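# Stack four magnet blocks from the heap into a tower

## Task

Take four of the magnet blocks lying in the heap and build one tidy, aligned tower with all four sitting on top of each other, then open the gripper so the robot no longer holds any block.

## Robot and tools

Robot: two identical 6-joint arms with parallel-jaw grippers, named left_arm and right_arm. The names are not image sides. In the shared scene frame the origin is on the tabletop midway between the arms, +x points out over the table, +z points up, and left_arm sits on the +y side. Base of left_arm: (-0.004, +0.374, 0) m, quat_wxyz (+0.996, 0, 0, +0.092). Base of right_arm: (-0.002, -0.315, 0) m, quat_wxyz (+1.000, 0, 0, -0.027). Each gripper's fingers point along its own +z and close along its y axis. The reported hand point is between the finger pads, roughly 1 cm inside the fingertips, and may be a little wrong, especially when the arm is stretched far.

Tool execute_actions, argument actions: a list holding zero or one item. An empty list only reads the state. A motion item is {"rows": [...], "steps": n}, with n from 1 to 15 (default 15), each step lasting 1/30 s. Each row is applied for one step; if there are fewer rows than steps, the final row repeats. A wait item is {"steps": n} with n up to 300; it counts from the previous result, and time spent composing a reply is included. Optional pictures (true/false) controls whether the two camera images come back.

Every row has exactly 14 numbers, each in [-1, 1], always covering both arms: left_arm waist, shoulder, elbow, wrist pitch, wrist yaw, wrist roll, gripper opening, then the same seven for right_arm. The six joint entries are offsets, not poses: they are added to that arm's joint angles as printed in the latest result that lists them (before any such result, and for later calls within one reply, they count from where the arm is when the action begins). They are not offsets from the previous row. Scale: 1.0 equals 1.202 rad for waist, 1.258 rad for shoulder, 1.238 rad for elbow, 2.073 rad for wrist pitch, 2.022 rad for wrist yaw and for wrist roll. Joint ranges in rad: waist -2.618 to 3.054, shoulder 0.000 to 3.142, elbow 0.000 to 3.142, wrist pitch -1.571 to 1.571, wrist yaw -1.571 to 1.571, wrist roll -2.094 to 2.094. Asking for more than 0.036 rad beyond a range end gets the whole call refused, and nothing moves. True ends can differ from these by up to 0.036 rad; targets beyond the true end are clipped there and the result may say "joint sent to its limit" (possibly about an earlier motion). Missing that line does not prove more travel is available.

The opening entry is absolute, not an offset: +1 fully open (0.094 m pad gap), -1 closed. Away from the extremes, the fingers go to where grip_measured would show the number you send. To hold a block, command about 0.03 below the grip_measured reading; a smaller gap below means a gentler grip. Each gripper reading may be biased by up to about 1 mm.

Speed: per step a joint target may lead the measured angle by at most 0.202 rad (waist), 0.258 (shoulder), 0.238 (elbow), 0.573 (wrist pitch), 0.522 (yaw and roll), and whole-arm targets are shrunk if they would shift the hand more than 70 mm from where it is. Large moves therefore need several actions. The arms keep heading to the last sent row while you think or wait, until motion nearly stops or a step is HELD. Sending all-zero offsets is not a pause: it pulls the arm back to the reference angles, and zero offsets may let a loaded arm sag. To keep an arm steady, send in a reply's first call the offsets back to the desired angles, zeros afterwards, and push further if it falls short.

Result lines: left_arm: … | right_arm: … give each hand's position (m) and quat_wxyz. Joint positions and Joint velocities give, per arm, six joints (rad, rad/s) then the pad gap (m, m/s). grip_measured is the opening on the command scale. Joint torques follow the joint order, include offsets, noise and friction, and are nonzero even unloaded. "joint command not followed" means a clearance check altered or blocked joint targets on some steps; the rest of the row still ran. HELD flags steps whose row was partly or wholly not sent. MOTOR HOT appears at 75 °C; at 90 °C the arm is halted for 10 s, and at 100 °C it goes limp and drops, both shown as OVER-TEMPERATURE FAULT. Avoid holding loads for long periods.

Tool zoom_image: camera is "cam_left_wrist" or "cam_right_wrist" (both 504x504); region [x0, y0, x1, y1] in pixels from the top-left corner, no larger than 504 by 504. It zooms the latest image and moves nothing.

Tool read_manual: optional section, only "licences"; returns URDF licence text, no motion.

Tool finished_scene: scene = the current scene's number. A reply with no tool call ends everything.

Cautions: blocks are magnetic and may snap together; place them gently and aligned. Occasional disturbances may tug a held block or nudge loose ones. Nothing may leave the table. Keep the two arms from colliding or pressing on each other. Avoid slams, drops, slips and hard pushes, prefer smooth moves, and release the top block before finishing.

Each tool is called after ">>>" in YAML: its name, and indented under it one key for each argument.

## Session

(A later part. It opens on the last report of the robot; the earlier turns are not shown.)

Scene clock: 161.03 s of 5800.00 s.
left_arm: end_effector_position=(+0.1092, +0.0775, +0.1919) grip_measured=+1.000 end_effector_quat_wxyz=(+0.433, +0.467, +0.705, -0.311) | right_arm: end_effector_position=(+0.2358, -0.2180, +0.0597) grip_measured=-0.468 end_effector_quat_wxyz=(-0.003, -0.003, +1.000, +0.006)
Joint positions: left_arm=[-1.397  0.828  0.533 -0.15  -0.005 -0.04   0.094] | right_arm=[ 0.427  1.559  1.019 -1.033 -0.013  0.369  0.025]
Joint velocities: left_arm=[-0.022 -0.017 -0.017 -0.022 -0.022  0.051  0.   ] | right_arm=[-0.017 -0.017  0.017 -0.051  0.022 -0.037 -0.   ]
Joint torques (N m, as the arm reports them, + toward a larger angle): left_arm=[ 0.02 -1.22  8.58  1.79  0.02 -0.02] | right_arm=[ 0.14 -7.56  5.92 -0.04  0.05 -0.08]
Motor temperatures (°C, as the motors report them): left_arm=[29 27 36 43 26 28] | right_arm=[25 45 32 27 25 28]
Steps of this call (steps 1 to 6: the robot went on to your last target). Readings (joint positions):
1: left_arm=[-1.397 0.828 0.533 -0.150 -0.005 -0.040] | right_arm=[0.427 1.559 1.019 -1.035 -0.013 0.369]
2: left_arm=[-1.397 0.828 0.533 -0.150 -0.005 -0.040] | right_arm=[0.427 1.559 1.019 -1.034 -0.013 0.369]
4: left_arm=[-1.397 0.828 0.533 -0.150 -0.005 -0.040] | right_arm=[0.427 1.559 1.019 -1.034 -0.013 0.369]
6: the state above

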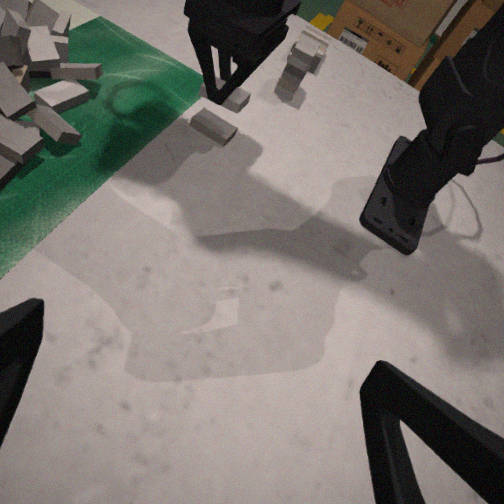

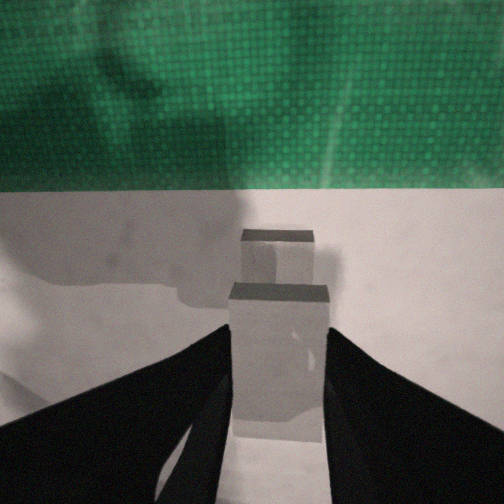

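>>> execute_actions:
  actions:
    - {"rows":[[0,0,0,0,0,0,1,0.007,0.003,-0.01,0.01,0,0,-0.52],[0,0,0,0,0,0,1,0.0135,0.006,-0.02,0.02,0,0,-0.52],[0,0,0,0,0,0,1,0.0135,0.009,-0.03,0.03,0,0,-0.52],[0,0,0,0,0,0,1,0.0135,0.012,-0.04,0.04,0,0,-0.52],[0,0,0,0,0,0,1,0.0135,0.015,-0.048,0.049,0,0,-0.52],[0,0,0,0,0,0,1,0.0135,0.018,-0.056,0.049,0,0,-0.52],[0,0,0,0,0,0,1,0.0135,0.021,-0.063,0.049,0,0,-0.52]],"steps":15}
  pictures: false

>>> execute_actions:
  actions:
    - {"steps":6}

>>> zoom_image:
  camera: "cam_right_wrist"
  region: [210,230,350,330]

Scene clock: 166.70 s of 5800.00 s.
left_arm: end_effector_position=(+0.1092, +0.0775, +0.1919) grip_measured=+1.000 end_effector_quat_wxyz=(+0.433, +0.467, +0.705, -0.311) | right_arm: end_effector_position=(+0.2312, -0.2182, +0.0387) grip_measured=-0.468 end_effector_quat_wxyz=(-0.009, -0.006, +1.000, +0.003)
Joint positions: left_arm=[-1.397  0.828  0.533 -0.15  -0.005 -0.04   0.094] | right_arm=[ 0.433  1.582  0.954 -0.956 -0.013  0.369  0.025]
Joint velocities: left_arm=[-0.017 -0.012  0.012  0.007  0.007  0.051  0.   ] | right_arm=[-0.022  0.002 -0.007  0.037 -0.037 -0.037 -0.   ]
Joint torques (N m, as the arm reports them, + toward a larger angle): left_arm=[-0.11 -1.29  8.63  1.79  0.    0.01] | right_arm=[ 0.82 -5.34  5.43 -0.02 -0.02 -0.02]
Motor temperatures (°C, as the motors report them): left_arm=[29 27 36 43 26 28] | right_arm=[25 44 32 27 25 28]
Steps of this call (steps 1 to 15: the robot went on to your last target; steps 16 to 90: nothing new was sent; then 2.17 s passed at rest; steps 91 to 105: all 15 steps of this action). Readings (joint positions):
91: left_arm=[-1.397 0.828 0.533 -0.150 -0.005 -0.040] | right_arm=[0.427 1.559 1.019 -1.032 -0.013 0.369]
92: left_arm=[-1.397 0.828 0.533 -0.150 -0.005 -0.040] | right_arm=[0.428 1.559 1.019 -1.030 -0.013 0.369]
94: left_arm=[-1.397 0.828 0.533 -0.150 -0.005 -0.040] | right_arm=[0.431 1.559 1.010 -1.010 -0.013 0.369]
98: left_arm=[-1.397 0.828 0.533 -0.150 -0.005 -0.040] | right_arm=[0.433 1.571 0.972 -0.969 -0.013 0.369]
105: the state above

Scene clock: 166.90 s of 5800.00 s.
left_arm: end_effector_position=(+0.1092, +0.0775, +0.1919) grip_measured=+1.000 end_effector_quat_wxyz=(+0.433, +0.467, +0.705, -0.311) | right_arm: end_effector_position=(+0.2326, -0.2176, +0.0387) grip_measured=-0.468 end_effector_quat_wxyz=(-0.006, -0.006, +1.000, +0.004)
Joint positions: left_arm=[-1.397  0.828  0.533 -0.15  -0.005 -0.04   0.094] | right_arm=[ 0.433  1.582  0.954 -0.95  -0.013  0.369  0.025]
Joint velocities: left_arm=[-0.002  0.002 -0.007  0.051 -0.037  0.022  0.   ] | right_arm=[-0.012 -0.002 -0.012 -0.066  0.022 -0.066 -0.   ]
Joint torques (N m, as the arm reports them, + toward a larger angle): left_arm=[-0.07 -1.34  8.55  1.78  0.    0.01] | right_arm=[ 0.81 -5.46  5.47 -0.08 -0.02 -0.01]
Motor temperatures (°C, as the motors report them): left_arm=[29 27 36 43 26 28] | right_arm=[25 44 32 27 25 28]
Steps of this call (steps 1 to 6: the robot went on to your last target). Readings (joint positions):
1: left_arm=[-1.397 0.828 0.533 -0.150 -0.005 -0.040] | right_arm=[0.433 1.582 0.954 -0.954 -0.013 0.369]
2: left_arm=[-1.397 0.828 0.533 -0.150 -0.005 -0.040] | right_arm=[0.433 1.582 0.954 -0.953 -0.013 0.369]
4: left_arm=[-1.397 0.828 0.533 -0.150 -0.005 -0.040] | right_arm=[0.433 1.582 0.954 -0.951 -0.013 0.369]
6: the state above

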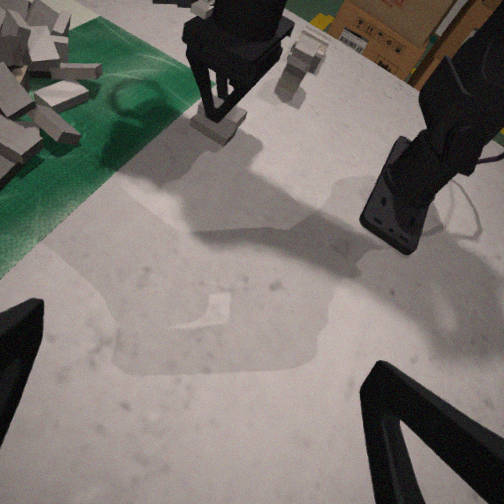

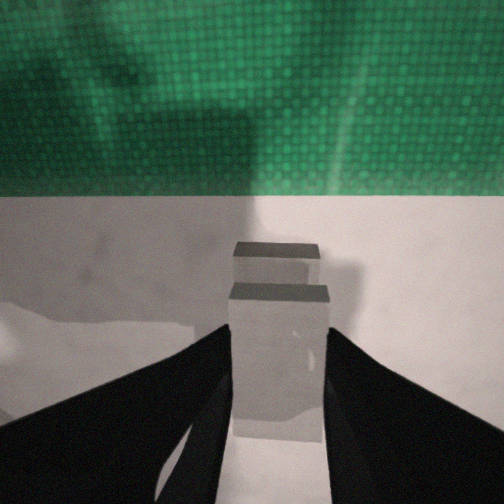

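Region (210, 230, 350, 330) of cam_right_wrist's 504x504 image, scaled by 3.600, with more detail than that image has; it fills the top 360 rows of this view, and the rest is white.

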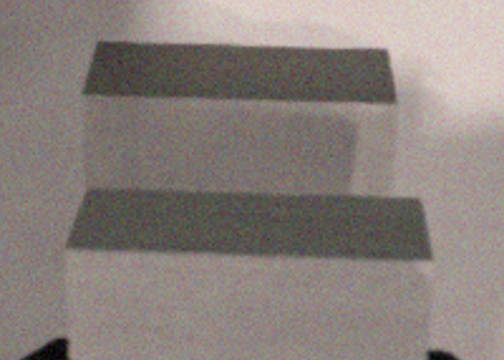

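>>> execute_actions:
  actions:
    - {"rows":[[0,0,0,0,0,0,1,0,0.004,0,0.01,0,0,-0.52],[0,0,0,0,0,0,1,0,0.008,0,0.019,0,0,-0.52],[0,0,0,0,0,0,1,0,0.012,0,0.019,0,0,-0.52],[0,0,0,0,0,0,1,0,0.016,0,0.019,0,0,-0.52],[0,0,0,0,0,0,1,0,0.019,0,0.019,0,0,-0.52],[0,0,0,0,0,0,1,0,0.022,0,0.019,0,0,-0.52]],"steps":15}

>>> zoom_image:
  camera: "cam_right_wrist"
  region: [210,230,350,330]

Scene clock: 173.27 s of 5800.00 s.
left_arm: end_effector_position=(+0.1092, +0.0775, +0.1919) grip_measured=+1.000 end_effector_quat_wxyz=(+0.433, +0.467, +0.705, -0.311) | right_arm: end_effector_position=(+0.2359, -0.2163, +0.0336) grip_measured=-0.468 end_effector_quat_wxyz=(-0.006, -0.006, +1.000, +0.005)
Joint positions: left_arm=[-1.397  0.828  0.533 -0.15  -0.005 -0.04   0.094] | right_arm=[ 0.433  1.604  0.954 -0.928 -0.013  0.369  0.025]
Joint velocities: left_arm=[ 0.022 -0.012 -0.007 -0.022  0.022 -0.11   0.   ] | right_arm=[-0.002 -0.002  0.007 -0.051  0.066  0.037  0.   ]
Joint torques (N m, as the arm reports them, + toward a larger angle): left_arm=[ 0.   -1.32  8.55  1.78 -0.01  0.  ] | right_arm=[ 0.   -5.37  6.66 -0.06 -0.02 -0.02]
Motor temperatures (°C, as the motors report them): left_arm=[29 27 36 43 26 28] | right_arm=[25 42 32 27 25 28]
Steps of this call (steps 1 to 15: the robot went on to your last target; steps 16 to 90: nothing new was sent; then 2.87 s passed at rest; steps 91 to 105: all 15 steps of this action). Readings (joint positions):
91: left_arm=[-1.397 0.828 0.533 -0.150 -0.005 -0.040] | right_arm=[0.433 1.582 0.954 -0.948 -0.013 0.369]
92: left_arm=[-1.397 0.828 0.533 -0.150 -0.005 -0.040] | right_arm=[0.433 1.582 0.954 -0.946 -0.013 0.369]
94: left_arm=[-1.397 0.828 0.533 -0.150 -0.005 -0.040] | right_arm=[0.433 1.584 0.954 -0.940 -0.013 0.369]
98: left_arm=[-1.397 0.828 0.533 -0.150 -0.005 -0.040] | right_arm=[0.433 1.600 0.954 -0.932 -0.013 0.369]
105: the state above

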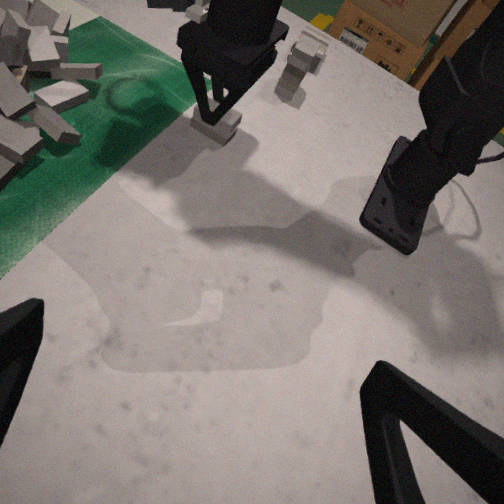

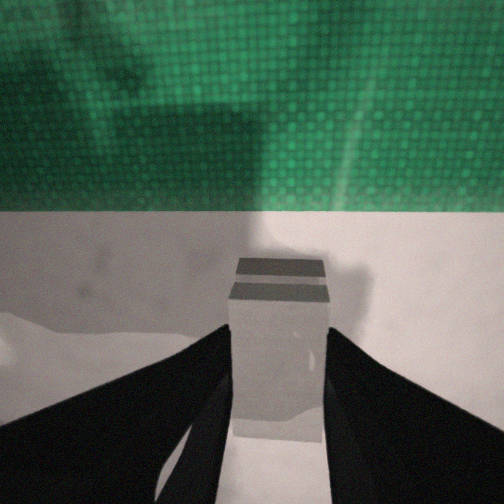

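Region (210, 230, 350, 330) of cam_right_wrist's 504x504 image, scaled by 3.600, with more detail than that image has; it fills the top 360 rows of this view, and the rest is white.

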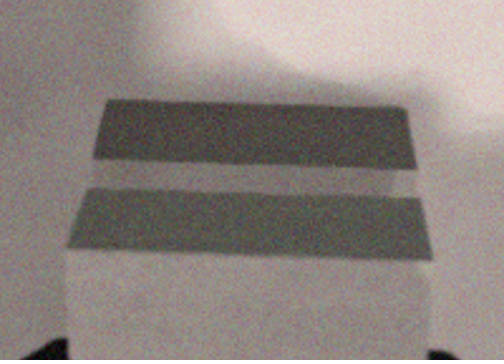

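>>> execute_actions:
  actions:
    - {"rows":[[0,0,0,0,0,0,1,0,0.005,0,0.011,0,0,-0.52],[0,0,0,0,0,0,1,0,0.009,0,0.011,0,0,-0.52],[0,0,0,0,0,0,1,0,0.013,0,0.011,0,0,-0.52],[0,0,0,0,0,0,1,0,0.016,0,0.011,0,0,-0.52],[0,0,0,0,0,0,1,0,0.019,0,0.011,0,0,-0.52],[0,0,0,0,0,0,1,0,0.022,0,0.011,0,0,-0.52],[0,0,0,0,0,0,1,0,0.025,0,0.011,0,0,-0.52]],"steps":14}

>>> zoom_image:
  camera: "cam_right_wrist"
  region: [210,230,350,330]

Scene clock: 177.27 s of 5800.00 s.
left_arm: end_effector_position=(+0.1092, +0.0775, +0.1919) grip_measured=+1.000 end_effector_quat_wxyz=(+0.433, +0.467, +0.705, -0.311) | right_arm: end_effector_position=(+0.2359, -0.2163, +0.0298) grip_measured=-0.468 end_effector_quat_wxyz=(-0.011, -0.006, +1.000, +0.003)
Joint positions: left_arm=[-1.397  0.828  0.533 -0.15  -0.005 -0.04   0.094] | right_arm=[ 0.433  1.62   0.954 -0.923 -0.013  0.369  0.025]
Joint velocities: left_arm=[ 0.012 -0.012  0.007 -0.051 -0.022  0.022  0.   ] | right_arm=[ 0.002 -0.017  0.002 -0.022  0.022  0.022 -0.001]
Joint torques (N m, as the arm reports them, + toward a larger angle): left_arm=[-0.08 -1.34  8.55  1.77  0.02  0.01] | right_arm=[ 0.01 -4.7   6.52 -0.05 -0.01 -0.01]
Motor temperatures (°C, as the motors report them): left_arm=[29 27 36 43 26 28] | right_arm=[25 42 32 27 25 28]
Steps of this call (steps 1 to 15: the robot went on to your last target; steps 16 to 90: nothing new was sent; then 0.53 s passed at rest; steps 91 to 104: all 14 steps of this action). Readings (joint positions):
91: left_arm=[-1.397 0.828 0.533 -0.150 -0.005 -0.040] | right_arm=[0.433 1.604 0.954 -0.927 -0.013 0.369]
92: left_arm=[-1.397 0.828 0.533 -0.150 -0.005 -0.040] | right_arm=[0.433 1.604 0.954 -0.927 -0.013 0.369]
94: left_arm=[-1.397 0.828 0.533 -0.150 -0.005 -0.040] | right_arm=[0.433 1.605 0.954 -0.925 -0.013 0.369]
98: left_arm=[-1.397 0.828 0.533 -0.150 -0.005 -0.040] | right_arm=[0.433 1.620 0.954 -0.923 -0.013 0.369]
104: the state above

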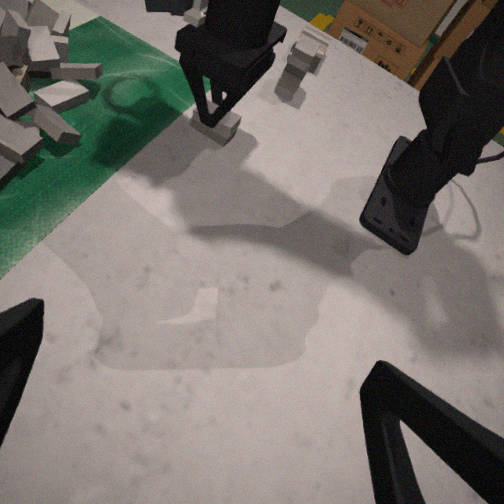

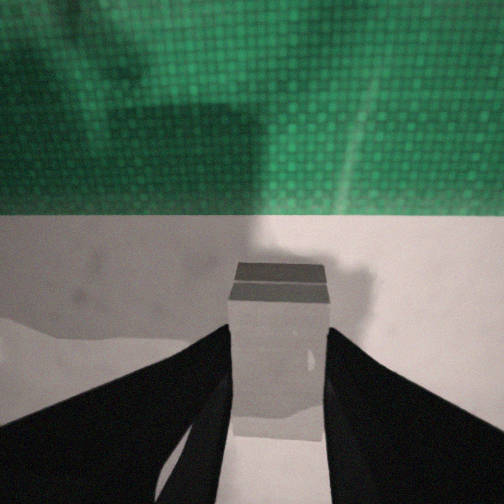

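Region (210, 230, 350, 330) of cam_right_wrist's 504x504 image, scaled by 3.600, with more detail than that image has; it fills the top 360 rows of this view, and the rest is white.

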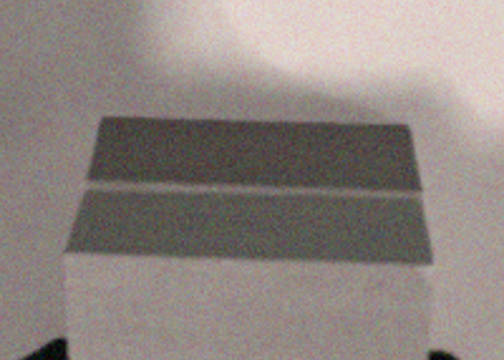

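>>> execute_actions:
  actions:
    - {"rows":[[0,0,0,0,0,0,1,0,0,0,0,0,0,-0.45],[0,0,0,0,0,0,1,0,0,0,0,0,0,-0.38],[0,0,0,0,0,0,1,0,0,0,0,0,0,-0.28],[0,0,0,0,0,0,1,0,0,0,0,0,0,-0.18],[0,0,0,0,0,0,1,0,-0.01,0.015,0,0,0,-0.1],[0,0,0,0,0,0,1,0,-0.018,0.03,-0.015,0,0,-0.1],[0,0,0,0,0,0,1,0,-0.024,0.045,-0.03,0,0,-0.1],[0,0,0,0,0,0,1,0,-0.03,0.06,-0.045,0,0,-0.1],[0,0,0,0,0,0,1,0,-0.036,0.075,-0.06,0,0,-0.1],[0,0,0,0,0,0,1,0,-0.042,0.09,-0.075,0,0,-0.1],[0,0,0,0,0,0,1,0,-0.048,0.105,-0.09,0,0,-0.1],[0,0,0,0,0,0,1,0,-0.054,0.12,-0.103,0,0,-0.1],[0,0,0,0,0,0,1,0,-0.06,0.132,-0.103,0,0,-0.1],[0,0,0,0,0,0,1,0,-0.065,0.143,-0.103,0,0,-0.1]],"steps":15}
  pictures: false

>>> execute_actions:
  actions:
    - {"steps":5}

>>> execute_actions:
  actions:
    - {"rows":[[0,0,0,0,0,0,1,0,0,0.05,-0.02,0,-0.04,-0.1],[0,0,0,0,0,0,1,0.005,0.02,0.09,-0.03,0,-0.09,-0.1],[0,0,0,0,0,0,1,0.01,0.045,0.135,-0.04,0,-0.15,-0.1],[0,0,0,0,0,0,1,0.015,0.075,0.18,-0.05,0,-0.21,-0.1],[0,0,0,0,0,0,1,0.02,0.105,0.225,-0.06,0,-0.27,-0.1],[0,0,0,0,0,0,1,0.026,0.14,0.27,-0.07,0,-0.33,-0.1],[0,0,0,0,0,0,1,0.032,0.175,0.315,-0.08,0,-0.39,-0.1],[0,0,0,0,0,0,1,0.038,0.21,0.36,-0.09,0,-0.45,-0.1],[0,0,0,0,0,0,1,0.044,0.245,0.4,-0.097,0,-0.51,-0.1],[0,0,0,0,0,0,1,0.05,0.28,0.44,-0.097,0,-0.57,-0.1],[0,0,0,0,0,0,1,0.056,0.315,0.48,-0.097,0,-0.63,-0.1],[0,0,0,0,0,0,1,0.062,0.35,0.52,-0.097,0,-0.667,-0.1],[0,0,0,0,0,0,1,0.068,0.38,0.55,-0.097,0,-0.667,-0.1],[0,0,0,0,0,0,1,0.068,0.41,0.575,-0.097,0,-0.667,-0.1],[0,0,0,0,0,0,1,0.068,0.428,0.592,-0.097,0,-0.667,-0.1]],"steps":15}
  pictures: false

>>> execute_actions:
  actions:
    - {"steps":15}

Scene clock: 193.83 s of 5800.00 s.
left_arm: end_effector_position=(+0.1092, +0.0775, +0.1919) grip_measured=+1.000 end_effector_quat_wxyz=(+0.433, +0.467, +0.705, -0.311) | right_arm: end_effector_position=(+0.2459, -0.2123, +0.0757) grip_measured=-0.102 end_effector_quat_wxyz=(+0.008, -0.006, +1.000, +0.010)
Joint positions: left_arm=[-1.397  0.828  0.533 -0.15  -0.005 -0.04   0.094] | right_arm=[ 0.433  1.563  1.088 -1.073 -0.013  0.369  0.042]
Joint velocities: left_arm=[-0.002 -0.007 -0.017 -0.051 -0.066  0.022  0.   ] | right_arm=[-0.002 -0.271  0.403 -0.271 -0.022 -0.037 -0.001]
Joint torques (N m, as the arm reports them, + toward a larger angle): left_arm=[-0.1  -1.35  8.58  1.78 -0.01 -0.01] | right_arm=[-0.03 -6.72  8.31 -0.43 -0.01 -0.01]
Motor temperatures (°C, as the motors report them): left_arm=[29 27 36 43 26 28] | right_arm=[25 40 32 27 25 28]
Steps of this call (steps 1 to 15: the robot went on to your last target; steps 16 to 90: nothing new was sent; then 13.07 s passed at rest; steps 91 to 105: all 15 steps of this action). Readings (joint positions):
91: left_arm=[-1.397 0.828 0.533 -0.150 -0.005 -0.040] | right_arm=[0.433 1.620 0.954 -0.923 -0.013 0.369]
92: left_arm=[-1.397 0.828 0.533 -0.150 -0.005 -0.040] | right_arm=[0.433 1.620 0.954 -0.923 -0.013 0.369]
94: left_arm=[-1.397 0.828 0.533 -0.150 -0.005 -0.040] | right_arm=[0.433 1.620 0.954 -0.923 -0.013 0.369]
98: left_arm=[-1.397 0.828 0.533 -0.150 -0.005 -0.040] | right_arm=[0.433 1.619 0.965 -0.949 -0.013 0.369]
105: the state above

Scene clock: 194.00 s of 5800.00 s.
left_arm: end_effector_position=(+0.1092, +0.0775, +0.1919) grip_measured=+1.000 end_effector_quat_wxyz=(+0.433, +0.467, +0.705, -0.311) | right_arm: end_effector_position=(+0.2466, -0.2120, +0.0849) grip_measured=-0.102 end_effector_quat_wxyz=(+0.014, -0.006, +1.000, +0.012)
Joint positions: left_arm=[-1.397  0.828  0.533 -0.15  -0.005 -0.04   0.094] | right_arm=[ 0.433  1.547  1.11  -1.099 -0.013  0.369  0.042]
Joint velocities: left_arm=[-0.007 -0.007  0.012 -0.125  0.051 -0.007  0.   ] | right_arm=[ 0.002  0.002  0.012 -0.125 -0.081  0.007 -0.   ]
Joint torques (N m, as the arm reports them, + toward a larger angle): left_arm=[-0.03 -1.36  8.68  1.79 -0.01  0.02] | right_arm=[-0.01 -6.55  8.86 -0.25 -0.03 -0.01]
Motor temperatures (°C, as the motors report them): left_arm=[29 27 36 43 26 28] | right_arm=[25 40 32 27 25 28]
Steps of this call (steps 1 to 5: the robot went on to your last target). Readings (joint positions):
1: left_arm=[-1.397 0.828 0.533 -0.150 -0.005 -0.040] | right_arm=[0.433 1.555 1.100 -1.080 -0.013 0.369]
2: left_arm=[-1.397 0.828 0.533 -0.150 -0.005 -0.040] | right_arm=[0.433 1.550 1.107 -1.084 -0.013 0.369]
4: left_arm=[-1.397 0.828 0.533 -0.150 -0.005 -0.040] | right_arm=[0.433 1.547 1.110 -1.093 -0.013 0.369]
5: the state above

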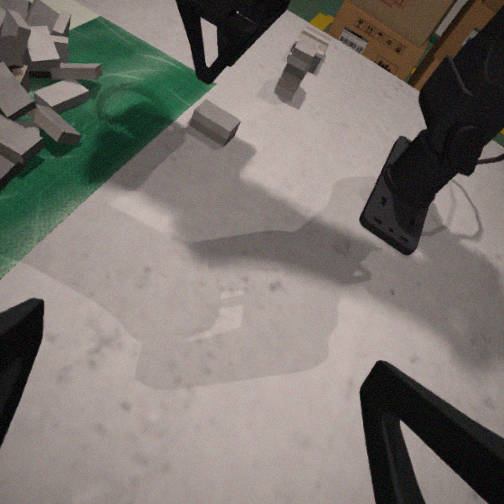

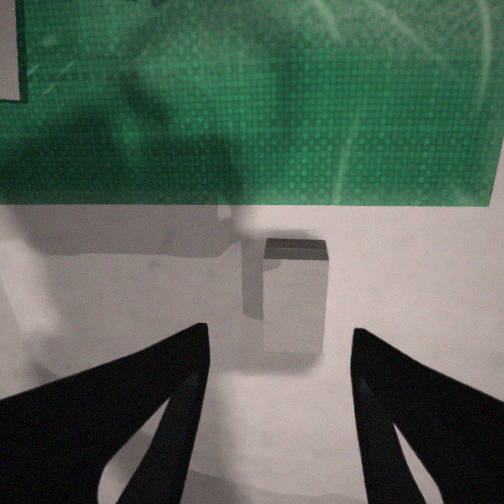

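Scene clock: 194.50 s of 5800.00 s.
left_arm: end_effector_position=(+0.1092, +0.0775, +0.1919) grip_measured=+1.000 end_effector_quat_wxyz=(+0.433, +0.467, +0.705, -0.311) | right_arm: end_effector_position=(+0.3602, -0.1359, +0.1071) grip_measured=-0.102 end_effector_quat_wxyz=(+0.036, -0.563, +0.826, +0.001)
Joint positions: left_arm=[-1.397  0.828  0.533 -0.15  -0.005 -0.04   0.094] | right_arm=[ 0.504  2.021  1.775 -1.254 -0.013 -0.745  0.042]
Joint velocities: left_arm=[-0.002 -0.007  0.017  0.007  0.022  0.066  0.   ] | right_arm=[ 0.164  1.048  0.842  0.007  0.022 -1.56   0.001]
Joint torques (N m, as the arm reports them, + toward a larger angle): left_arm=[-0.06 -1.27  8.55  1.77 -0.02  0.02] | right_arm=[  0.11 -10.28   8.72  -0.46  -0.02  -0.02]
Motor temperatures (°C, as the motors report them): left_arm=[29 27 36 43 26 28] | right_arm=[25 40 32 27 25 28]
Steps of this call (steps 1 to 15: all 15 steps of this action). Readings (joint positions):
1: left_arm=[-1.397 0.828 0.533 -0.150 -0.005 -0.040] | right_arm=[0.433 1.547 1.113 -1.107 -0.013 0.357]
2: left_arm=[-1.397 0.828 0.533 -0.150 -0.005 -0.040] | right_arm=[0.433 1.551 1.127 -1.123 -0.013 0.328]
4: left_arm=[-1.397 0.828 0.533 -0.150 -0.005 -0.040] | right_arm=[0.434 1.584 1.202 -1.165 -0.013 0.219]
8: left_arm=[-1.397 0.828 0.533 -0.150 -0.005 -0.040] | right_arm=[0.452 1.722 1.442 -1.214 -0.013 -0.126]
15: the state above

Scene clock: 195.00 s of 5800.00 s.
left_arm: end_effector_position=(+0.1092, +0.0775, +0.1919) grip_measured=+1.000 end_effector_quat_wxyz=(+0.433, +0.467, +0.705, -0.311) | right_arm: end_effector_position=(+0.3594, -0.1327, +0.0860) grip_measured=-0.102 end_effector_quat_wxyz=(+0.002, -0.654, +0.757, +0.005)
Joint positions: left_arm=[-1.397  0.828  0.533 -0.15  -0.005 -0.04   0.094] | right_arm=[ 0.512  2.099  1.81  -1.28  -0.011 -0.966  0.042]
Joint velocities: left_arm=[ 0.002 -0.012 -0.012  0.037 -0.037  0.037  0.   ] | right_arm=[-0.022 -0.012 -0.017 -0.066 -0.007 -0.081 -0.   ]
Joint torques (N m, as the arm reports them, + toward a larger angle): left_arm=[-0.06 -1.31  8.53  1.77  0.01  0.  ] | right_arm=[  0.11 -11.93  10.    -0.42  -0.03  -0.08]
Motor temperatures (°C, as the motors report them): left_arm=[29 27 36 43 26 28] | right_arm=[25 40 32 27 25 28]
Steps of this call (steps 1 to 15: the robot went on to your last target). Readings (joint positions):
1: left_arm=[-1.397 0.828 0.533 -0.150 -0.005 -0.040] | right_arm=[0.509 2.052 1.796 -1.254 -0.013 -0.791]
2: left_arm=[-1.397 0.828 0.533 -0.150 -0.005 -0.040] | right_arm=[0.511 2.073 1.804 -1.254 -0.013 -0.828]
4: left_arm=[-1.397 0.828 0.533 -0.150 -0.005 -0.040] | right_arm=[0.512 2.095 1.804 -1.261 -0.013 -0.881]
8: left_arm=[-1.397 0.828 0.533 -0.150 -0.005 -0.040] | right_arm=[0.512 2.099 1.807 -1.275 -0.011 -0.936]
15: the state above

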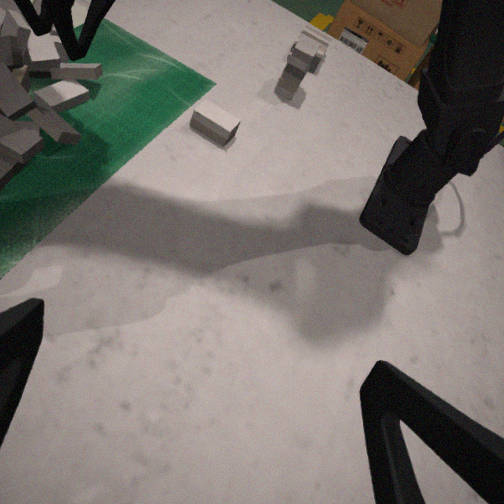

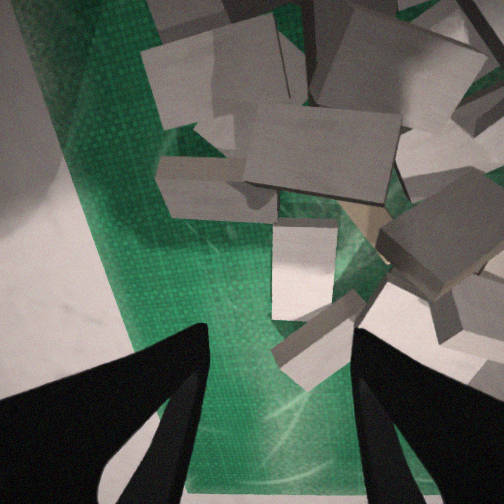

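>>> execute_actions:
  actions:
    - {"rows":[[0,0,0,0,0,0,1,-0.008,0.003,-0.01,0.01,0,-0.012,-0.15],[0,0,0,0,0,0,1,-0.016,0.006,-0.02,0.02,0,-0.012,-0.2],[0,0,0,0,0,0,1,-0.024,0.009,-0.03,0.03,0,-0.012,-0.25],[0,0,0,0,0,0,1,-0.03,0.012,-0.04,0.04,0,-0.012,-0.3],[0,0,0,0,0,0,1,-0.035,0.015,-0.05,0.05,0,-0.012,-0.33],[0,0,0,0,0,0,1,-0.035,0.018,-0.06,0.06,0,-0.012,-0.33],[0,0,0,0,0,0,1,-0.035,0.021,-0.07,0.068,0,-0.012,-0.33],[0,0,0,0,0,0,1,-0.035,0.024,-0.08,0.074,0,-0.012,-0.33],[0,0,0,0,0,0,1,-0.035,0.026,-0.09,0.074,0,-0.012,-0.33],[0,0,0,0,0,0,1,-0.035,0.028,-0.1,0.074,0,-0.012,-0.33]],"steps":15}
  pictures: false

>>> execute_actions:
  actions:
    - {"steps":7}

Scene clock: 203.93 s of 5800.00 s.
left_arm: end_effector_position=(+0.1092, +0.0775, +0.1919) grip_measured=+1.000 end_effector_quat_wxyz=(+0.433, +0.467, +0.705, -0.311) | right_arm: end_effector_position=(+0.3652, -0.1483, +0.0455) grip_measured=-0.328 end_effector_quat_wxyz=(-0.007, -0.646, +0.764, +0.006)
Joint positions: left_arm=[-1.397  0.828  0.533 -0.15  -0.005 -0.04   0.094] | right_arm=[ 0.473  2.133  1.701 -1.157 -0.008 -0.984  0.032]
Joint velocities: left_arm=[ 0.007  0.012 -0.002  0.037 -0.037 -0.051  0.   ] | right_arm=[-0.007  0.022 -0.022  0.007  0.007 -0.037 -0.001]
Joint torques (N m, as the arm reports them, + toward a larger angle): left_arm=[-0.03 -1.24  8.57  1.76 -0.01  0.02] | right_arm=[ -0.25 -11.01   6.03  -0.04  -0.07  -0.08]
Motor temperatures (°C, as the motors report them): left_arm=[29 27 37 43 26 28] | right_arm=[25 43 34 27 25 28]
Steps of this call (steps 1 to 15: the robot went on to your last target; steps 16 to 90: nothing new was sent; then 5.43 s passed at rest; steps 91 to 105: all 15 steps of this action). Readings (joint positions):
91: left_arm=[-1.397 0.828 0.533 -0.150 -0.005 -0.040] | right_arm=[0.512 2.099 1.810 -1.281 -0.011 -0.975]
92: left_arm=[-1.397 0.828 0.533 -0.150 -0.005 -0.040] | right_arm=[0.512 2.099 1.810 -1.278 -0.011 -0.977]
94: left_arm=[-1.397 0.828 0.533 -0.150 -0.005 -0.040] | right_arm=[0.506 2.099 1.802 -1.258 -0.011 -0.980]
98: left_arm=[-1.397 0.828 0.533 -0.150 -0.005 -0.040] | right_arm=[0.482 2.103 1.757 -1.200 -0.010 -0.983]
105: the state above

Scene clock: 204.17 s of 5800.00 s.
left_arm: end_effector_position=(+0.1092, +0.0775, +0.1919) grip_measured=+1.000 end_effector_quat_wxyz=(+0.433, +0.467, +0.705, -0.311) | right_arm: end_effector_position=(+0.3661, -0.1479, +0.0453) grip_measured=-0.328 end_effector_quat_wxyz=(-0.006, -0.646, +0.764, +0.006)
Joint positions: left_arm=[-1.397  0.828  0.533 -0.15  -0.005 -0.04   0.094] | right_arm=[ 0.473  2.133  1.701 -1.152 -0.008 -0.984  0.032]
Joint velocities: left_arm=[-0.012 -0.007  0.002  0.022  0.007  0.037  0.   ] | right_arm=[-0.017  0.002  0.007  0.051 -0.037  0.007  0.001]
Joint torques (N m, as the arm reports them, + toward a larger angle): left_arm=[-0.1  -1.25  8.56  1.77  0.    0.  ] | right_arm=[ -0.07 -11.27   5.91   0.02  -0.05  -0.09]
Motor temperatures (°C, as the motors report them): left_arm=[29 27 37 43 26 28] | right_arm=[25 43 33 27 25 28]
Steps of this call (steps 1 to 7: the robot went on to your last target). Readings (joint positions):
1: left_arm=[-1.397 0.828 0.533 -0.150 -0.005 -0.040] | right_arm=[0.473 2.133 1.701 -1.155 -0.008 -0.984]
2: left_arm=[-1.397 0.828 0.533 -0.150 -0.005 -0.040] | right_arm=[0.473 2.133 1.701 -1.154 -0.008 -0.984]
4: left_arm=[-1.397 0.828 0.533 -0.150 -0.005 -0.040] | right_arm=[0.473 2.133 1.701 -1.153 -0.008 -0.984]
7: the state above

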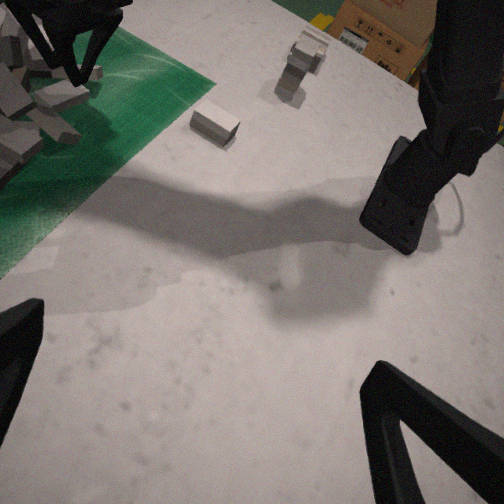

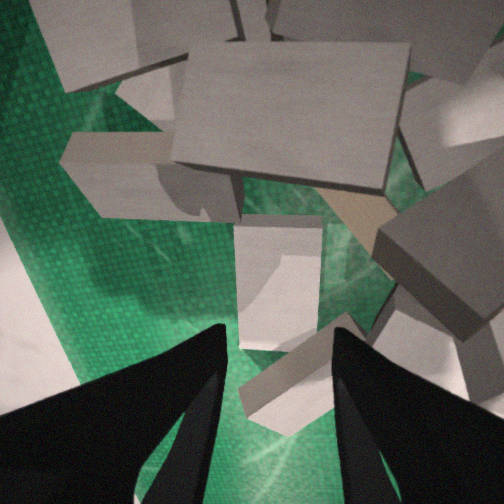

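>>> execute_actions:
  actions:
    - {"rows":[[0,0,0,0,0,0,1,0.008,0,0,0.01,0,0.007,-0.33],[0,0,0,0,0,0,1,0.015,0,0,0.017,0,0.014,-0.33],[0,0,0,0,0,0,1,0.022,0,0,0.017,0,0.014,-0.33],[0,0,0,0,0,0,1,0.022,0,0,0.02,0,0.014,-0.33],[0,0,0,0,0,0,1,0.022,0,-0.01,0.025,0,0.014,-0.33],[0,0,0,0,0,0,1,0.022,0.004,-0.018,0.03,0,0.014,-0.33],[0,0,0,0,0,0,1,0.022,0.008,-0.026,0.038,0,0.014,-0.33],[0,0,0,0,0,0,1,0.022,0.012,-0.033,0.038,0,0.014,-0.33],[0,0,0,0,0,0,1,0.022,0.014,-0.039,0.038,0,0.014,-0.33]],"steps":15}
  pictures: false

>>> execute_actions:
  actions:
    - {"steps":5}

Scene clock: 211.10 s of 5800.00 s.
left_arm: end_effector_position=(+0.1092, +0.0775, +0.1919) grip_measured=+1.000 end_effector_quat_wxyz=(+0.433, +0.467, +0.705, -0.311) | right_arm: end_effector_position=(+0.3669, -0.1389, +0.0343) grip_measured=-0.328 end_effector_quat_wxyz=(+0.003, -0.645, +0.764, +0.003)
Joint positions: left_arm=[-1.397  0.828  0.533 -0.15  -0.005 -0.04   0.094] | right_arm=[ 0.493  2.143  1.672 -1.096 -0.007 -0.962  0.032]
Joint velocities: left_arm=[-0.002 -0.007 -0.017 -0.007  0.051 -0.037  0.   ] | right_arm=[ 0.012  0.022 -0.027  0.051 -0.037 -0.037  0.   ]
Joint torques (N m, as the arm reports them, + toward a larger angle): left_arm=[ 0.   -1.32  8.6   1.77  0.    0.  ] | right_arm=[  0.47 -10.6    5.71   0.02  -0.03   0.06]
Motor temperatures (°C, as the motors report them): left_arm=[29 27 37 43 26 28] | right_arm=[25 44 33 27 25 28]
Steps of this call (steps 1 to 15: the robot went on to your last target; steps 16 to 90: nothing new was sent; then 3.43 s passed at rest; steps 91 to 105: all 15 steps of this action). Readings (joint positions):
91: left_arm=[-1.397 0.828 0.533 -0.150 -0.005 -0.040] | right_arm=[0.473 2.133 1.701 -1.151 -0.008 -0.983]
92: left_arm=[-1.397 0.828 0.533 -0.150 -0.005 -0.040] | right_arm=[0.474 2.133 1.701 -1.150 -0.008 -0.979]
94: left_arm=[-1.397 0.828 0.533 -0.150 -0.005 -0.040] | right_arm=[0.478 2.133 1.701 -1.147 -0.007 -0.972]
98: left_arm=[-1.397 0.828 0.533 -0.150 -0.005 -0.040] | right_arm=[0.491 2.133 1.698 -1.118 -0.007 -0.966]
105: the state above

Scene clock: 211.27 s of 5800.00 s.
left_arm: end_effector_position=(+0.1092, +0.0775, +0.1919) grip_measured=+1.000 end_effector_quat_wxyz=(+0.433, +0.467, +0.705, -0.311) | right_arm: end_effector_position=(+0.3670, -0.1388, +0.0338) grip_measured=-0.328 end_effector_quat_wxyz=(+0.003, -0.645, +0.764, +0.003)
Joint positions: left_arm=[-1.397  0.828  0.533 -0.15  -0.005 -0.04   0.094] | right_arm=[ 0.493  2.144  1.671 -1.094 -0.007 -0.961  0.032]
Joint velocities: left_arm=[ 0.027  0.007  0.002  0.007  0.022 -0.007  0.   ] | right_arm=[-0.007 -0.007 -0.002  0.007 -0.095 -0.007  0.001]
Joint torques (N m, as the arm reports them, + toward a larger angle): left_arm=[-0.11 -1.28  8.57  1.78 -0.01  0.  ] | right_arm=[  0.57 -10.7    5.3   -0.02  -0.02   0.04]
Motor temperatures (°C, as the motors report them): left_arm=[29 27 37 43 26 28] | right_arm=[25 44 33 27 25 28]
Steps of this call (steps 1 to 5: the robot went on to your last target). Readings (joint positions):
1: left_arm=[-1.397 0.828 0.533 -0.150 -0.005 -0.040] | right_arm=[0.493 2.144 1.672 -1.096 -0.007 -0.962]
2: left_arm=[-1.397 0.828 0.533 -0.150 -0.005 -0.040] | right_arm=[0.493 2.144 1.671 -1.095 -0.007 -0.962]
4: left_arm=[-1.397 0.828 0.533 -0.150 -0.005 -0.040] | right_arm=[0.493 2.144 1.671 -1.094 -0.007 -0.961]
5: the state above

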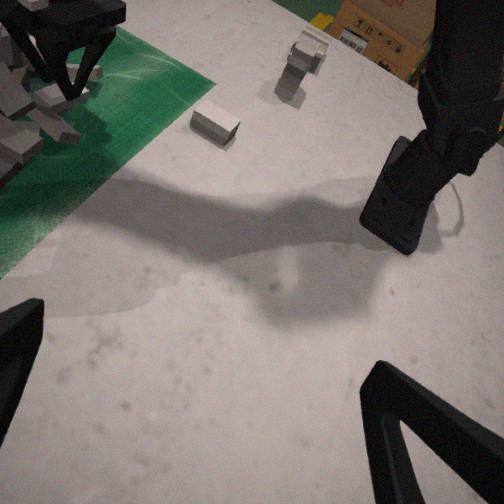

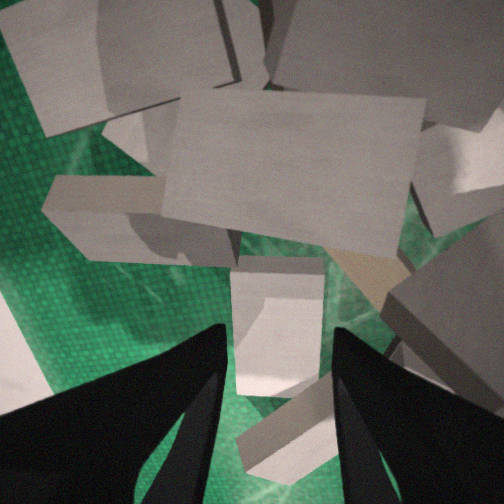

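>>> execute_actions:
  actions:
    - {"rows":[[0,0,0,0,0,0,1,0,0.006,0,0,0,0,-0.33],[0,0,0,0,0,0,1,0,0.01,0,0.008,0,0,-0.33],[0,0,0,0,0,0,1,0,0.014,0,0.008,0,0,-0.33],[0,0,0,0,0,0,1,0,0.017,0,0.008,0,0,-0.33],[0,0,0,0,0,0,1,0,0.02,0,0.008,0,0,-0.33],[0,0,0,0,0,0,1,0,0.023,0,0.008,0,0,-0.33],[0,0,0,0,0,0,1,0,0.025,0,0.008,0,0,-0.33]],"steps":14}

Scene clock: 213.90 s of 5800.00 s.
left_arm: end_effector_position=(+0.1092, +0.0775, +0.1919) grip_measured=+1.000 end_effector_quat_wxyz=(+0.433, +0.467, +0.705, -0.311) | right_arm: end_effector_position=(+0.3653, -0.1396, +0.0252) grip_measured=-0.328 end_effector_quat_wxyz=(-0.008, -0.644, +0.765, +0.006)
Joint positions: left_arm=[-1.397  0.828  0.533 -0.15  -0.005 -0.04   0.094] | right_arm=[ 0.493  2.166  1.671 -1.094 -0.007 -0.961  0.032]
Joint velocities: left_arm=[-0.002 -0.007  0.007 -0.066 -0.007 -0.022  0.   ] | right_arm=[ 0.002 -0.007 -0.012  0.051  0.11   0.037  0.   ]
Joint torques (N m, as the arm reports them, + toward a larger angle): left_arm=[-0.04 -1.34  8.59  1.78 -0.01 -0.02] | right_arm=[ -0.09 -10.53   6.8   -0.07  -0.05  -0.02]
Motor temperatures (°C, as the motors report them): left_arm=[29 27 37 43 26 28] | right_arm=[25 44 33 27 25 28]
Steps of this call (steps 1 to 15: the robot went on to your last target; steps 16 to 65: nothing new was sent; steps 66 to 79: all 14 steps of this action). Readings (joint positions):
66: left_arm=[-1.397 0.828 0.533 -0.150 -0.005 -0.040] | right_arm=[0.493 2.144 1.671 -1.094 -0.007 -0.961]
67: left_arm=[-1.397 0.828 0.533 -0.150 -0.005 -0.040] | right_arm=[0.493 2.144 1.671 -1.094 -0.007 -0.961]
69: left_arm=[-1.397 0.828 0.533 -0.150 -0.005 -0.040] | right_arm=[0.493 2.145 1.671 -1.094 -0.007 -0.961]
73: left_arm=[-1.397 0.828 0.533 -0.150 -0.005 -0.040] | right_arm=[0.493 2.157 1.671 -1.094 -0.007 -0.961]
79: the state above

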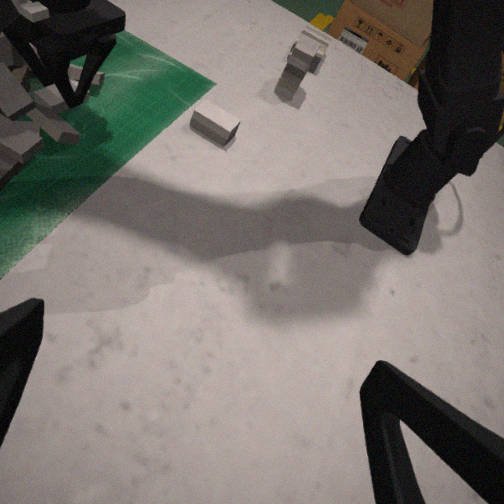

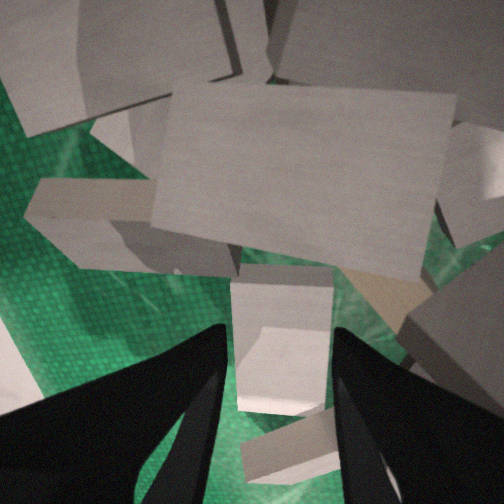

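>>> execute_actions:
  actions:
    - {"rows":[[0,0,0,0,0,0,1,0,0,0,0,0,0,-0.37],[0,0,0,0,0,0,1,0,0,0,0,0,0,-0.41],[0,0,0,0,0,0,1,0,0,0,0,0,0,-0.44],[0,0,0,0,0,0,1,0,0,0,0,0,0,-0.47],[0,0,0,0,0,0,1,0,0,0,0,0,0,-0.5],[0,0,0,0,0,0,1,0,0,0,0,0,0,-0.52]],"steps":10}
  pictures: false

>>> execute_actions:
  actions:
    - {"rows":[[0,0,0,0,0,0,1,0,-0.012,0,0,0,0,-0.52],[0,0,0,0,0,0,1,0,-0.022,0,-0.008,0,0,-0.52],[0,0,0,0,0,0,1,0,-0.03,0,-0.012,0,0,-0.52],[0,0,0,0,0,0,1,0,-0.038,0,-0.016,0,0,-0.52],[0,0,0,0,0,0,1,0,-0.046,0,-0.02,0,0,-0.52],[0,0,0,0,0,0,1,0,-0.054,0,-0.024,0,0,-0.52],[0,0,0,0,0,0,1,0,-0.062,0,-0.028,0,0,-0.52],[0,0,0,0,0,0,1,0,-0.07,0,-0.032,0,0,-0.52]],"steps":14}

>>> zoom_image:
  camera: "cam_right_wrist"
  region: [190,250,370,430]

Scene clock: 222.60 s of 5800.00 s.
left_arm: end_effector_position=(+0.1092, +0.0775, +0.1919) grip_measured=+1.000 end_effector_quat_wxyz=(+0.433, +0.467, +0.705, -0.311) | right_arm: end_effector_position=(+0.3655, -0.1398, +0.0252) grip_measured=-0.474 end_effector_quat_wxyz=(-0.008, -0.644, +0.765, +0.005)
Joint positions: left_arm=[-1.397  0.828  0.533 -0.15  -0.005 -0.04   0.094] | right_arm=[ 0.493  2.166  1.671 -1.094 -0.005 -0.961  0.025]
Joint velocities: left_arm=[ 0.002 -0.007  0.002  0.007 -0.051 -0.022  0.   ] | right_arm=[-0.002  0.017 -0.017 -0.007 -0.007  0.022  0.001]
Joint torques (N m, as the arm reports them, + toward a larger angle): left_arm=[-0.07 -1.28  8.61  1.78  0.01  0.  ] | right_arm=[ -0.05 -11.28   6.9   -0.21  -0.02  -0.02]
Motor temperatures (°C, as the motors report them): left_arm=[29 27 37 44 26 28] | right_arm=[25 44 33 27 25 28]
Steps of this call (steps 1 to 15: the robot went on to your last target; steps 16 to 90: nothing new was sent; then 5.37 s passed at rest; steps 91 to 100: all 10 steps of this action). Readings (joint positions):
91: left_arm=[-1.397 0.828 0.533 -0.150 -0.005 -0.040] | right_arm=[0.493 2.166 1.671 -1.094 -0.006 -0.961]
92: left_arm=[-1.397 0.828 0.533 -0.150 -0.005 -0.040] | right_arm=[0.493 2.166 1.671 -1.094 -0.006 -0.961]
94: left_arm=[-1.397 0.828 0.533 -0.150 -0.005 -0.040] | right_arm=[0.493 2.166 1.671 -1.094 -0.006 -0.961]
98: left_arm=[-1.397 0.828 0.533 -0.150 -0.005 -0.040] | right_arm=[0.493 2.166 1.671 -1.094 -0.005 -0.961]
100: the state above

Scene clock: 223.07 s of 5800.00 s.
left_arm: end_effector_position=(+0.1092, +0.0775, +0.1919) grip_measured=+1.000 end_effector_quat_wxyz=(+0.433, +0.467, +0.705, -0.311) | right_arm: end_effector_position=(+0.3618, -0.1416, +0.0548) grip_measured=-0.474 end_effector_quat_wxyz=(+0.010, -0.644, +0.765, +0.000)
Joint positions: left_arm=[-1.397  0.828  0.533 -0.15  -0.005 -0.04   0.094] | right_arm=[ 0.493  2.089  1.671 -1.134 -0.005 -0.961  0.025]
Joint velocities: left_arm=[ 0.002  0.007  0.012 -0.081  0.007 -0.022  0.   ] | right_arm=[-0.007 -0.002  0.012 -0.037  0.007 -0.022  0.   ]
Joint torques (N m, as the arm reports them, + toward a larger angle): left_arm=[-0.02 -1.21  8.62  1.8   0.    0.  ] | right_arm=[  0.04 -11.67   7.13  -0.33  -0.05  -0.01]
Motor temperatures (°C, as the motors report them): left_arm=[29 27 37 44 26 28] | right_arm=[25 44 33 27 25 28]
Steps of this call (steps 1 to 14: all 14 steps of this action). Readings (joint positions):
1: left_arm=[-1.397 0.828 0.533 -0.150 -0.005 -0.040] | right_arm=[0.493 2.166 1.671 -1.094 -0.005 -0.961]
2: left_arm=[-1.397 0.828 0.533 -0.150 -0.005 -0.040] | right_arm=[0.493 2.166 1.671 -1.094 -0.005 -0.961]
4: left_arm=[-1.397 0.828 0.533 -0.150 -0.005 -0.040] | right_arm=[0.493 2.162 1.671 -1.096 -0.005 -0.961]
8: left_arm=[-1.397 0.828 0.533 -0.150 -0.005 -0.040] | right_arm=[0.493 2.131 1.671 -1.115 -0.005 -0.961]
14: the state above

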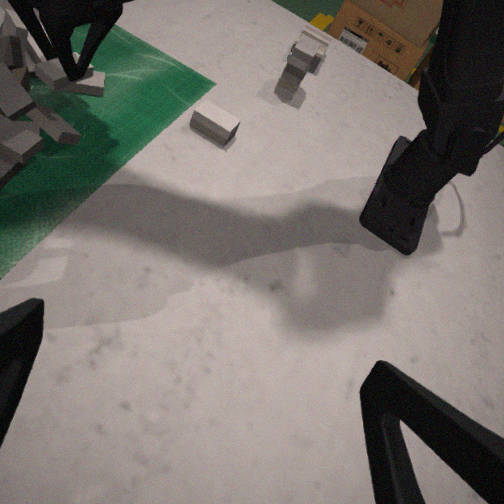

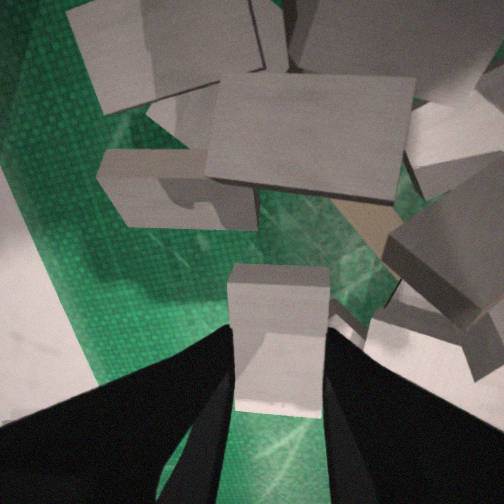

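Region (190, 250, 370, 430) of cam_right_wrist's 504x504 image, scaled by 2.800, with more detail than that image has.

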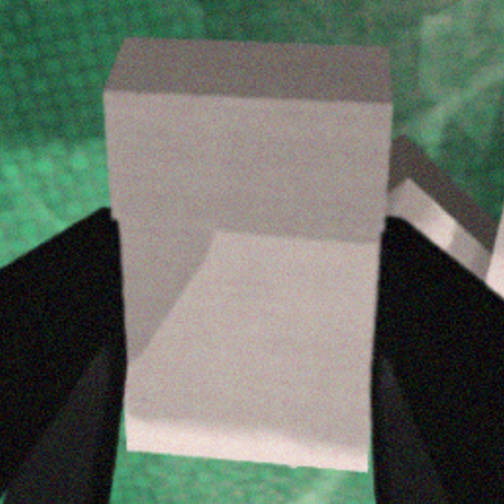

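>>> execute_actions:
  actions:
    - {"rows":[[0,0,0,0,0,0,1,0,-0.03,0,-0.01,0,0.04,-0.52],[0,0,0,0,0,0,1,0,-0.06,-0.02,-0.01,0,0.09,-0.52],[0,0,0,0,0,0,1,0,-0.09,-0.05,-0.01,0,0.15,-0.52],[0,0,0,0,0,0,1,-0.005,-0.12,-0.085,-0.01,0,0.21,-0.52],[0,0,0,0,0,0,1,-0.01,-0.15,-0.12,-0.01,0,0.27,-0.52],[0,0,0,0,0,0,1,-0.015,-0.185,-0.16,-0.01,0,0.33,-0.52],[0,0,0,0,0,0,1,-0.02,-0.22,-0.2,0,0,0.39,-0.52],[0,0,0,0,0,0,1,-0.025,-0.255,-0.24,0,0,0.45,-0.52],[0,0,0,0,0,0,1,-0.03,-0.29,-0.28,0.005,0,0.51,-0.52],[0,0,0,0,0,0,1,-0.035,-0.32,-0.32,0.01,0,0.57,-0.52],[0,0,0,0,0,0,1,-0.04,-0.345,-0.36,0.015,0,0.63,-0.52],[0,0,0,0,0,0,1,-0.043,-0.365,-0.4,0.021,0,0.669,-0.52],[0,0,0,0,0,0,1,-0.043,-0.38,-0.435,0.021,0,0.669,-0.52],[0,0,0,0,0,0,1,-0.043,-0.392,-0.465,0.021,0,0.669,-0.52],[0,0,0,0,0,0,1,-0.043,-0.399,-0.49,0.021,0,0.669,-0.52]],"steps":15}
  pictures: false

>>> execute_actions:
  actions:
    - {"steps":16}

>>> zoom_image:
  camera: "cam_right_wrist"
  region: [210,190,350,310]

Scene clock: 230.70 s of 5800.00 s.
left_arm: end_effector_position=(+0.1092, +0.0775, +0.1919) grip_measured=+1.000 end_effector_quat_wxyz=(+0.433, +0.467, +0.705, -0.311) | right_arm: end_effector_position=(+0.2514, -0.2081, +0.0798) grip_measured=-0.474 end_effector_quat_wxyz=(-0.002, -0.118, +0.993, +0.001)
Joint positions: left_arm=[-1.397  0.828  0.533 -0.15  -0.005 -0.04   0.094] | right_arm=[ 0.446  1.609  1.152 -1.117 -0.004  0.156  0.025]
Joint velocities: left_arm=[ 0.002 -0.012 -0.027 -0.051  0.081 -0.051  0.   ] | right_arm=[-0.051 -0.359 -1.155  0.007 -0.037  1.575 -0.   ]
Joint torques (N m, as the arm reports them, + toward a larger angle): left_arm=[-0.03 -1.34  8.58  1.77  0.   -0.02] | right_arm=[-0.27 -6.35  5.41  0.   -0.06  0.03]
Motor temperatures (°C, as the motors report them): left_arm=[29 27 37 44 26 28] | right_arm=[25 45 33 27 25 28]
Steps of this call (steps 1 to 15: the robot went on to your last target; steps 16 to 90: nothing new was sent; then 4.13 s passed at rest; steps 91 to 105: all 15 steps of this action). Readings (joint positions):
91: left_arm=[-1.397 0.828 0.533 -0.150 -0.005 -0.040] | right_arm=[0.493 2.088 1.671 -1.141 -0.005 -0.948]
92: left_arm=[-1.397 0.828 0.533 -0.150 -0.005 -0.040] | right_arm=[0.493 2.082 1.668 -1.140 -0.005 -0.919]
94: left_arm=[-1.397 0.828 0.533 -0.150 -0.005 -0.040] | right_arm=[0.493 2.040 1.630 -1.134 -0.004 -0.810]
98: left_arm=[-1.397 0.828 0.533 -0.150 -0.005 -0.040] | right_arm=[0.488 1.866 1.470 -1.130 -0.004 -0.465]
105: the state above

Scene clock: 231.23 s of 5800.00 s.
left_arm: end_effector_position=(+0.1092, +0.0775, +0.1919) grip_measured=+1.000 end_effector_quat_wxyz=(+0.433, +0.467, +0.705, -0.311) | right_arm: end_effector_position=(+0.2290, -0.2173, +0.0612) grip_measured=-0.474 end_effector_quat_wxyz=(-0.034, -0.006, +0.999, -0.012)
Joint positions: left_arm=[-1.397  0.828  0.533 -0.15  -0.005 -0.04   0.094] | right_arm=[ 0.446  1.602  1.066 -1.107 -0.004  0.38   0.025]
Joint velocities: left_arm=[ 0.007 -0.017 -0.002  0.007  0.007 -0.095  0.   ] | right_arm=[ 0.027 -0.012 -0.002 -0.022 -0.037  0.051 -0.001]
Joint torques (N m, as the arm reports them, + toward a larger angle): left_arm=[-0.05 -1.29  8.63  1.78 -0.01  0.01] | right_arm=[-0.41 -7.17  6.6  -0.14 -0.03  0.03]
Motor temperatures (°C, as the motors report them): left_arm=[29 27 37 44 26 28] | right_arm=[25 45 33 27 25 28]
Steps of this call (steps 1 to 16: the robot went on to your last target). Readings (joint positions):
1: left_arm=[-1.397 0.828 0.533 -0.150 -0.005 -0.040] | right_arm=[0.446 1.602 1.118 -1.118 -0.004 0.203]
2: left_arm=[-1.397 0.828 0.533 -0.150 -0.005 -0.040] | right_arm=[0.446 1.602 1.093 -1.119 -0.004 0.240]
4: left_arm=[-1.397 0.828 0.533 -0.150 -0.005 -0.040] | right_arm=[0.446 1.602 1.067 -1.120 -0.004 0.293]
8: left_arm=[-1.397 0.828 0.533 -0.150 -0.005 -0.040] | right_arm=[0.446 1.602 1.066 -1.112 -0.004 0.348]
16: the state above

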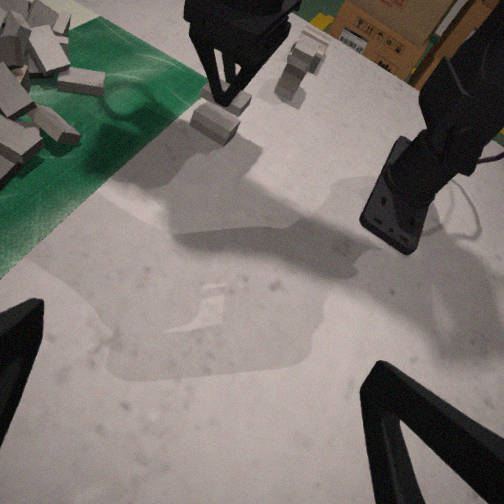

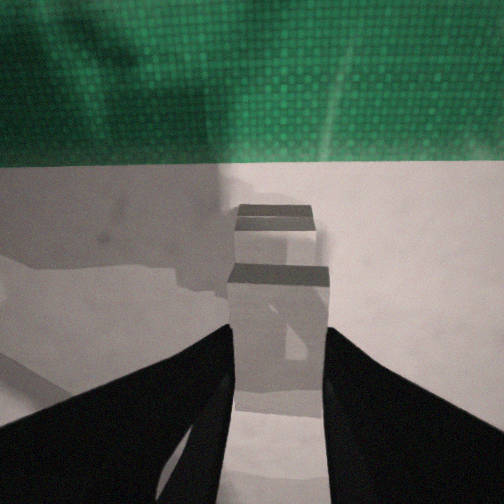

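Region (210, 190, 350, 310) of cam_right_wrist's 504x504 image, scaled by 3.600, with more detail than that image has; it fills the top 432 rows of this view, and the rest is white.

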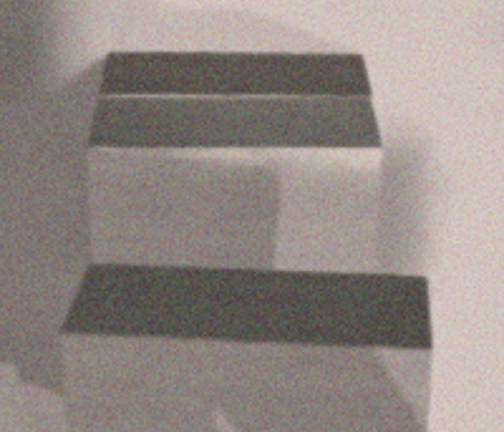

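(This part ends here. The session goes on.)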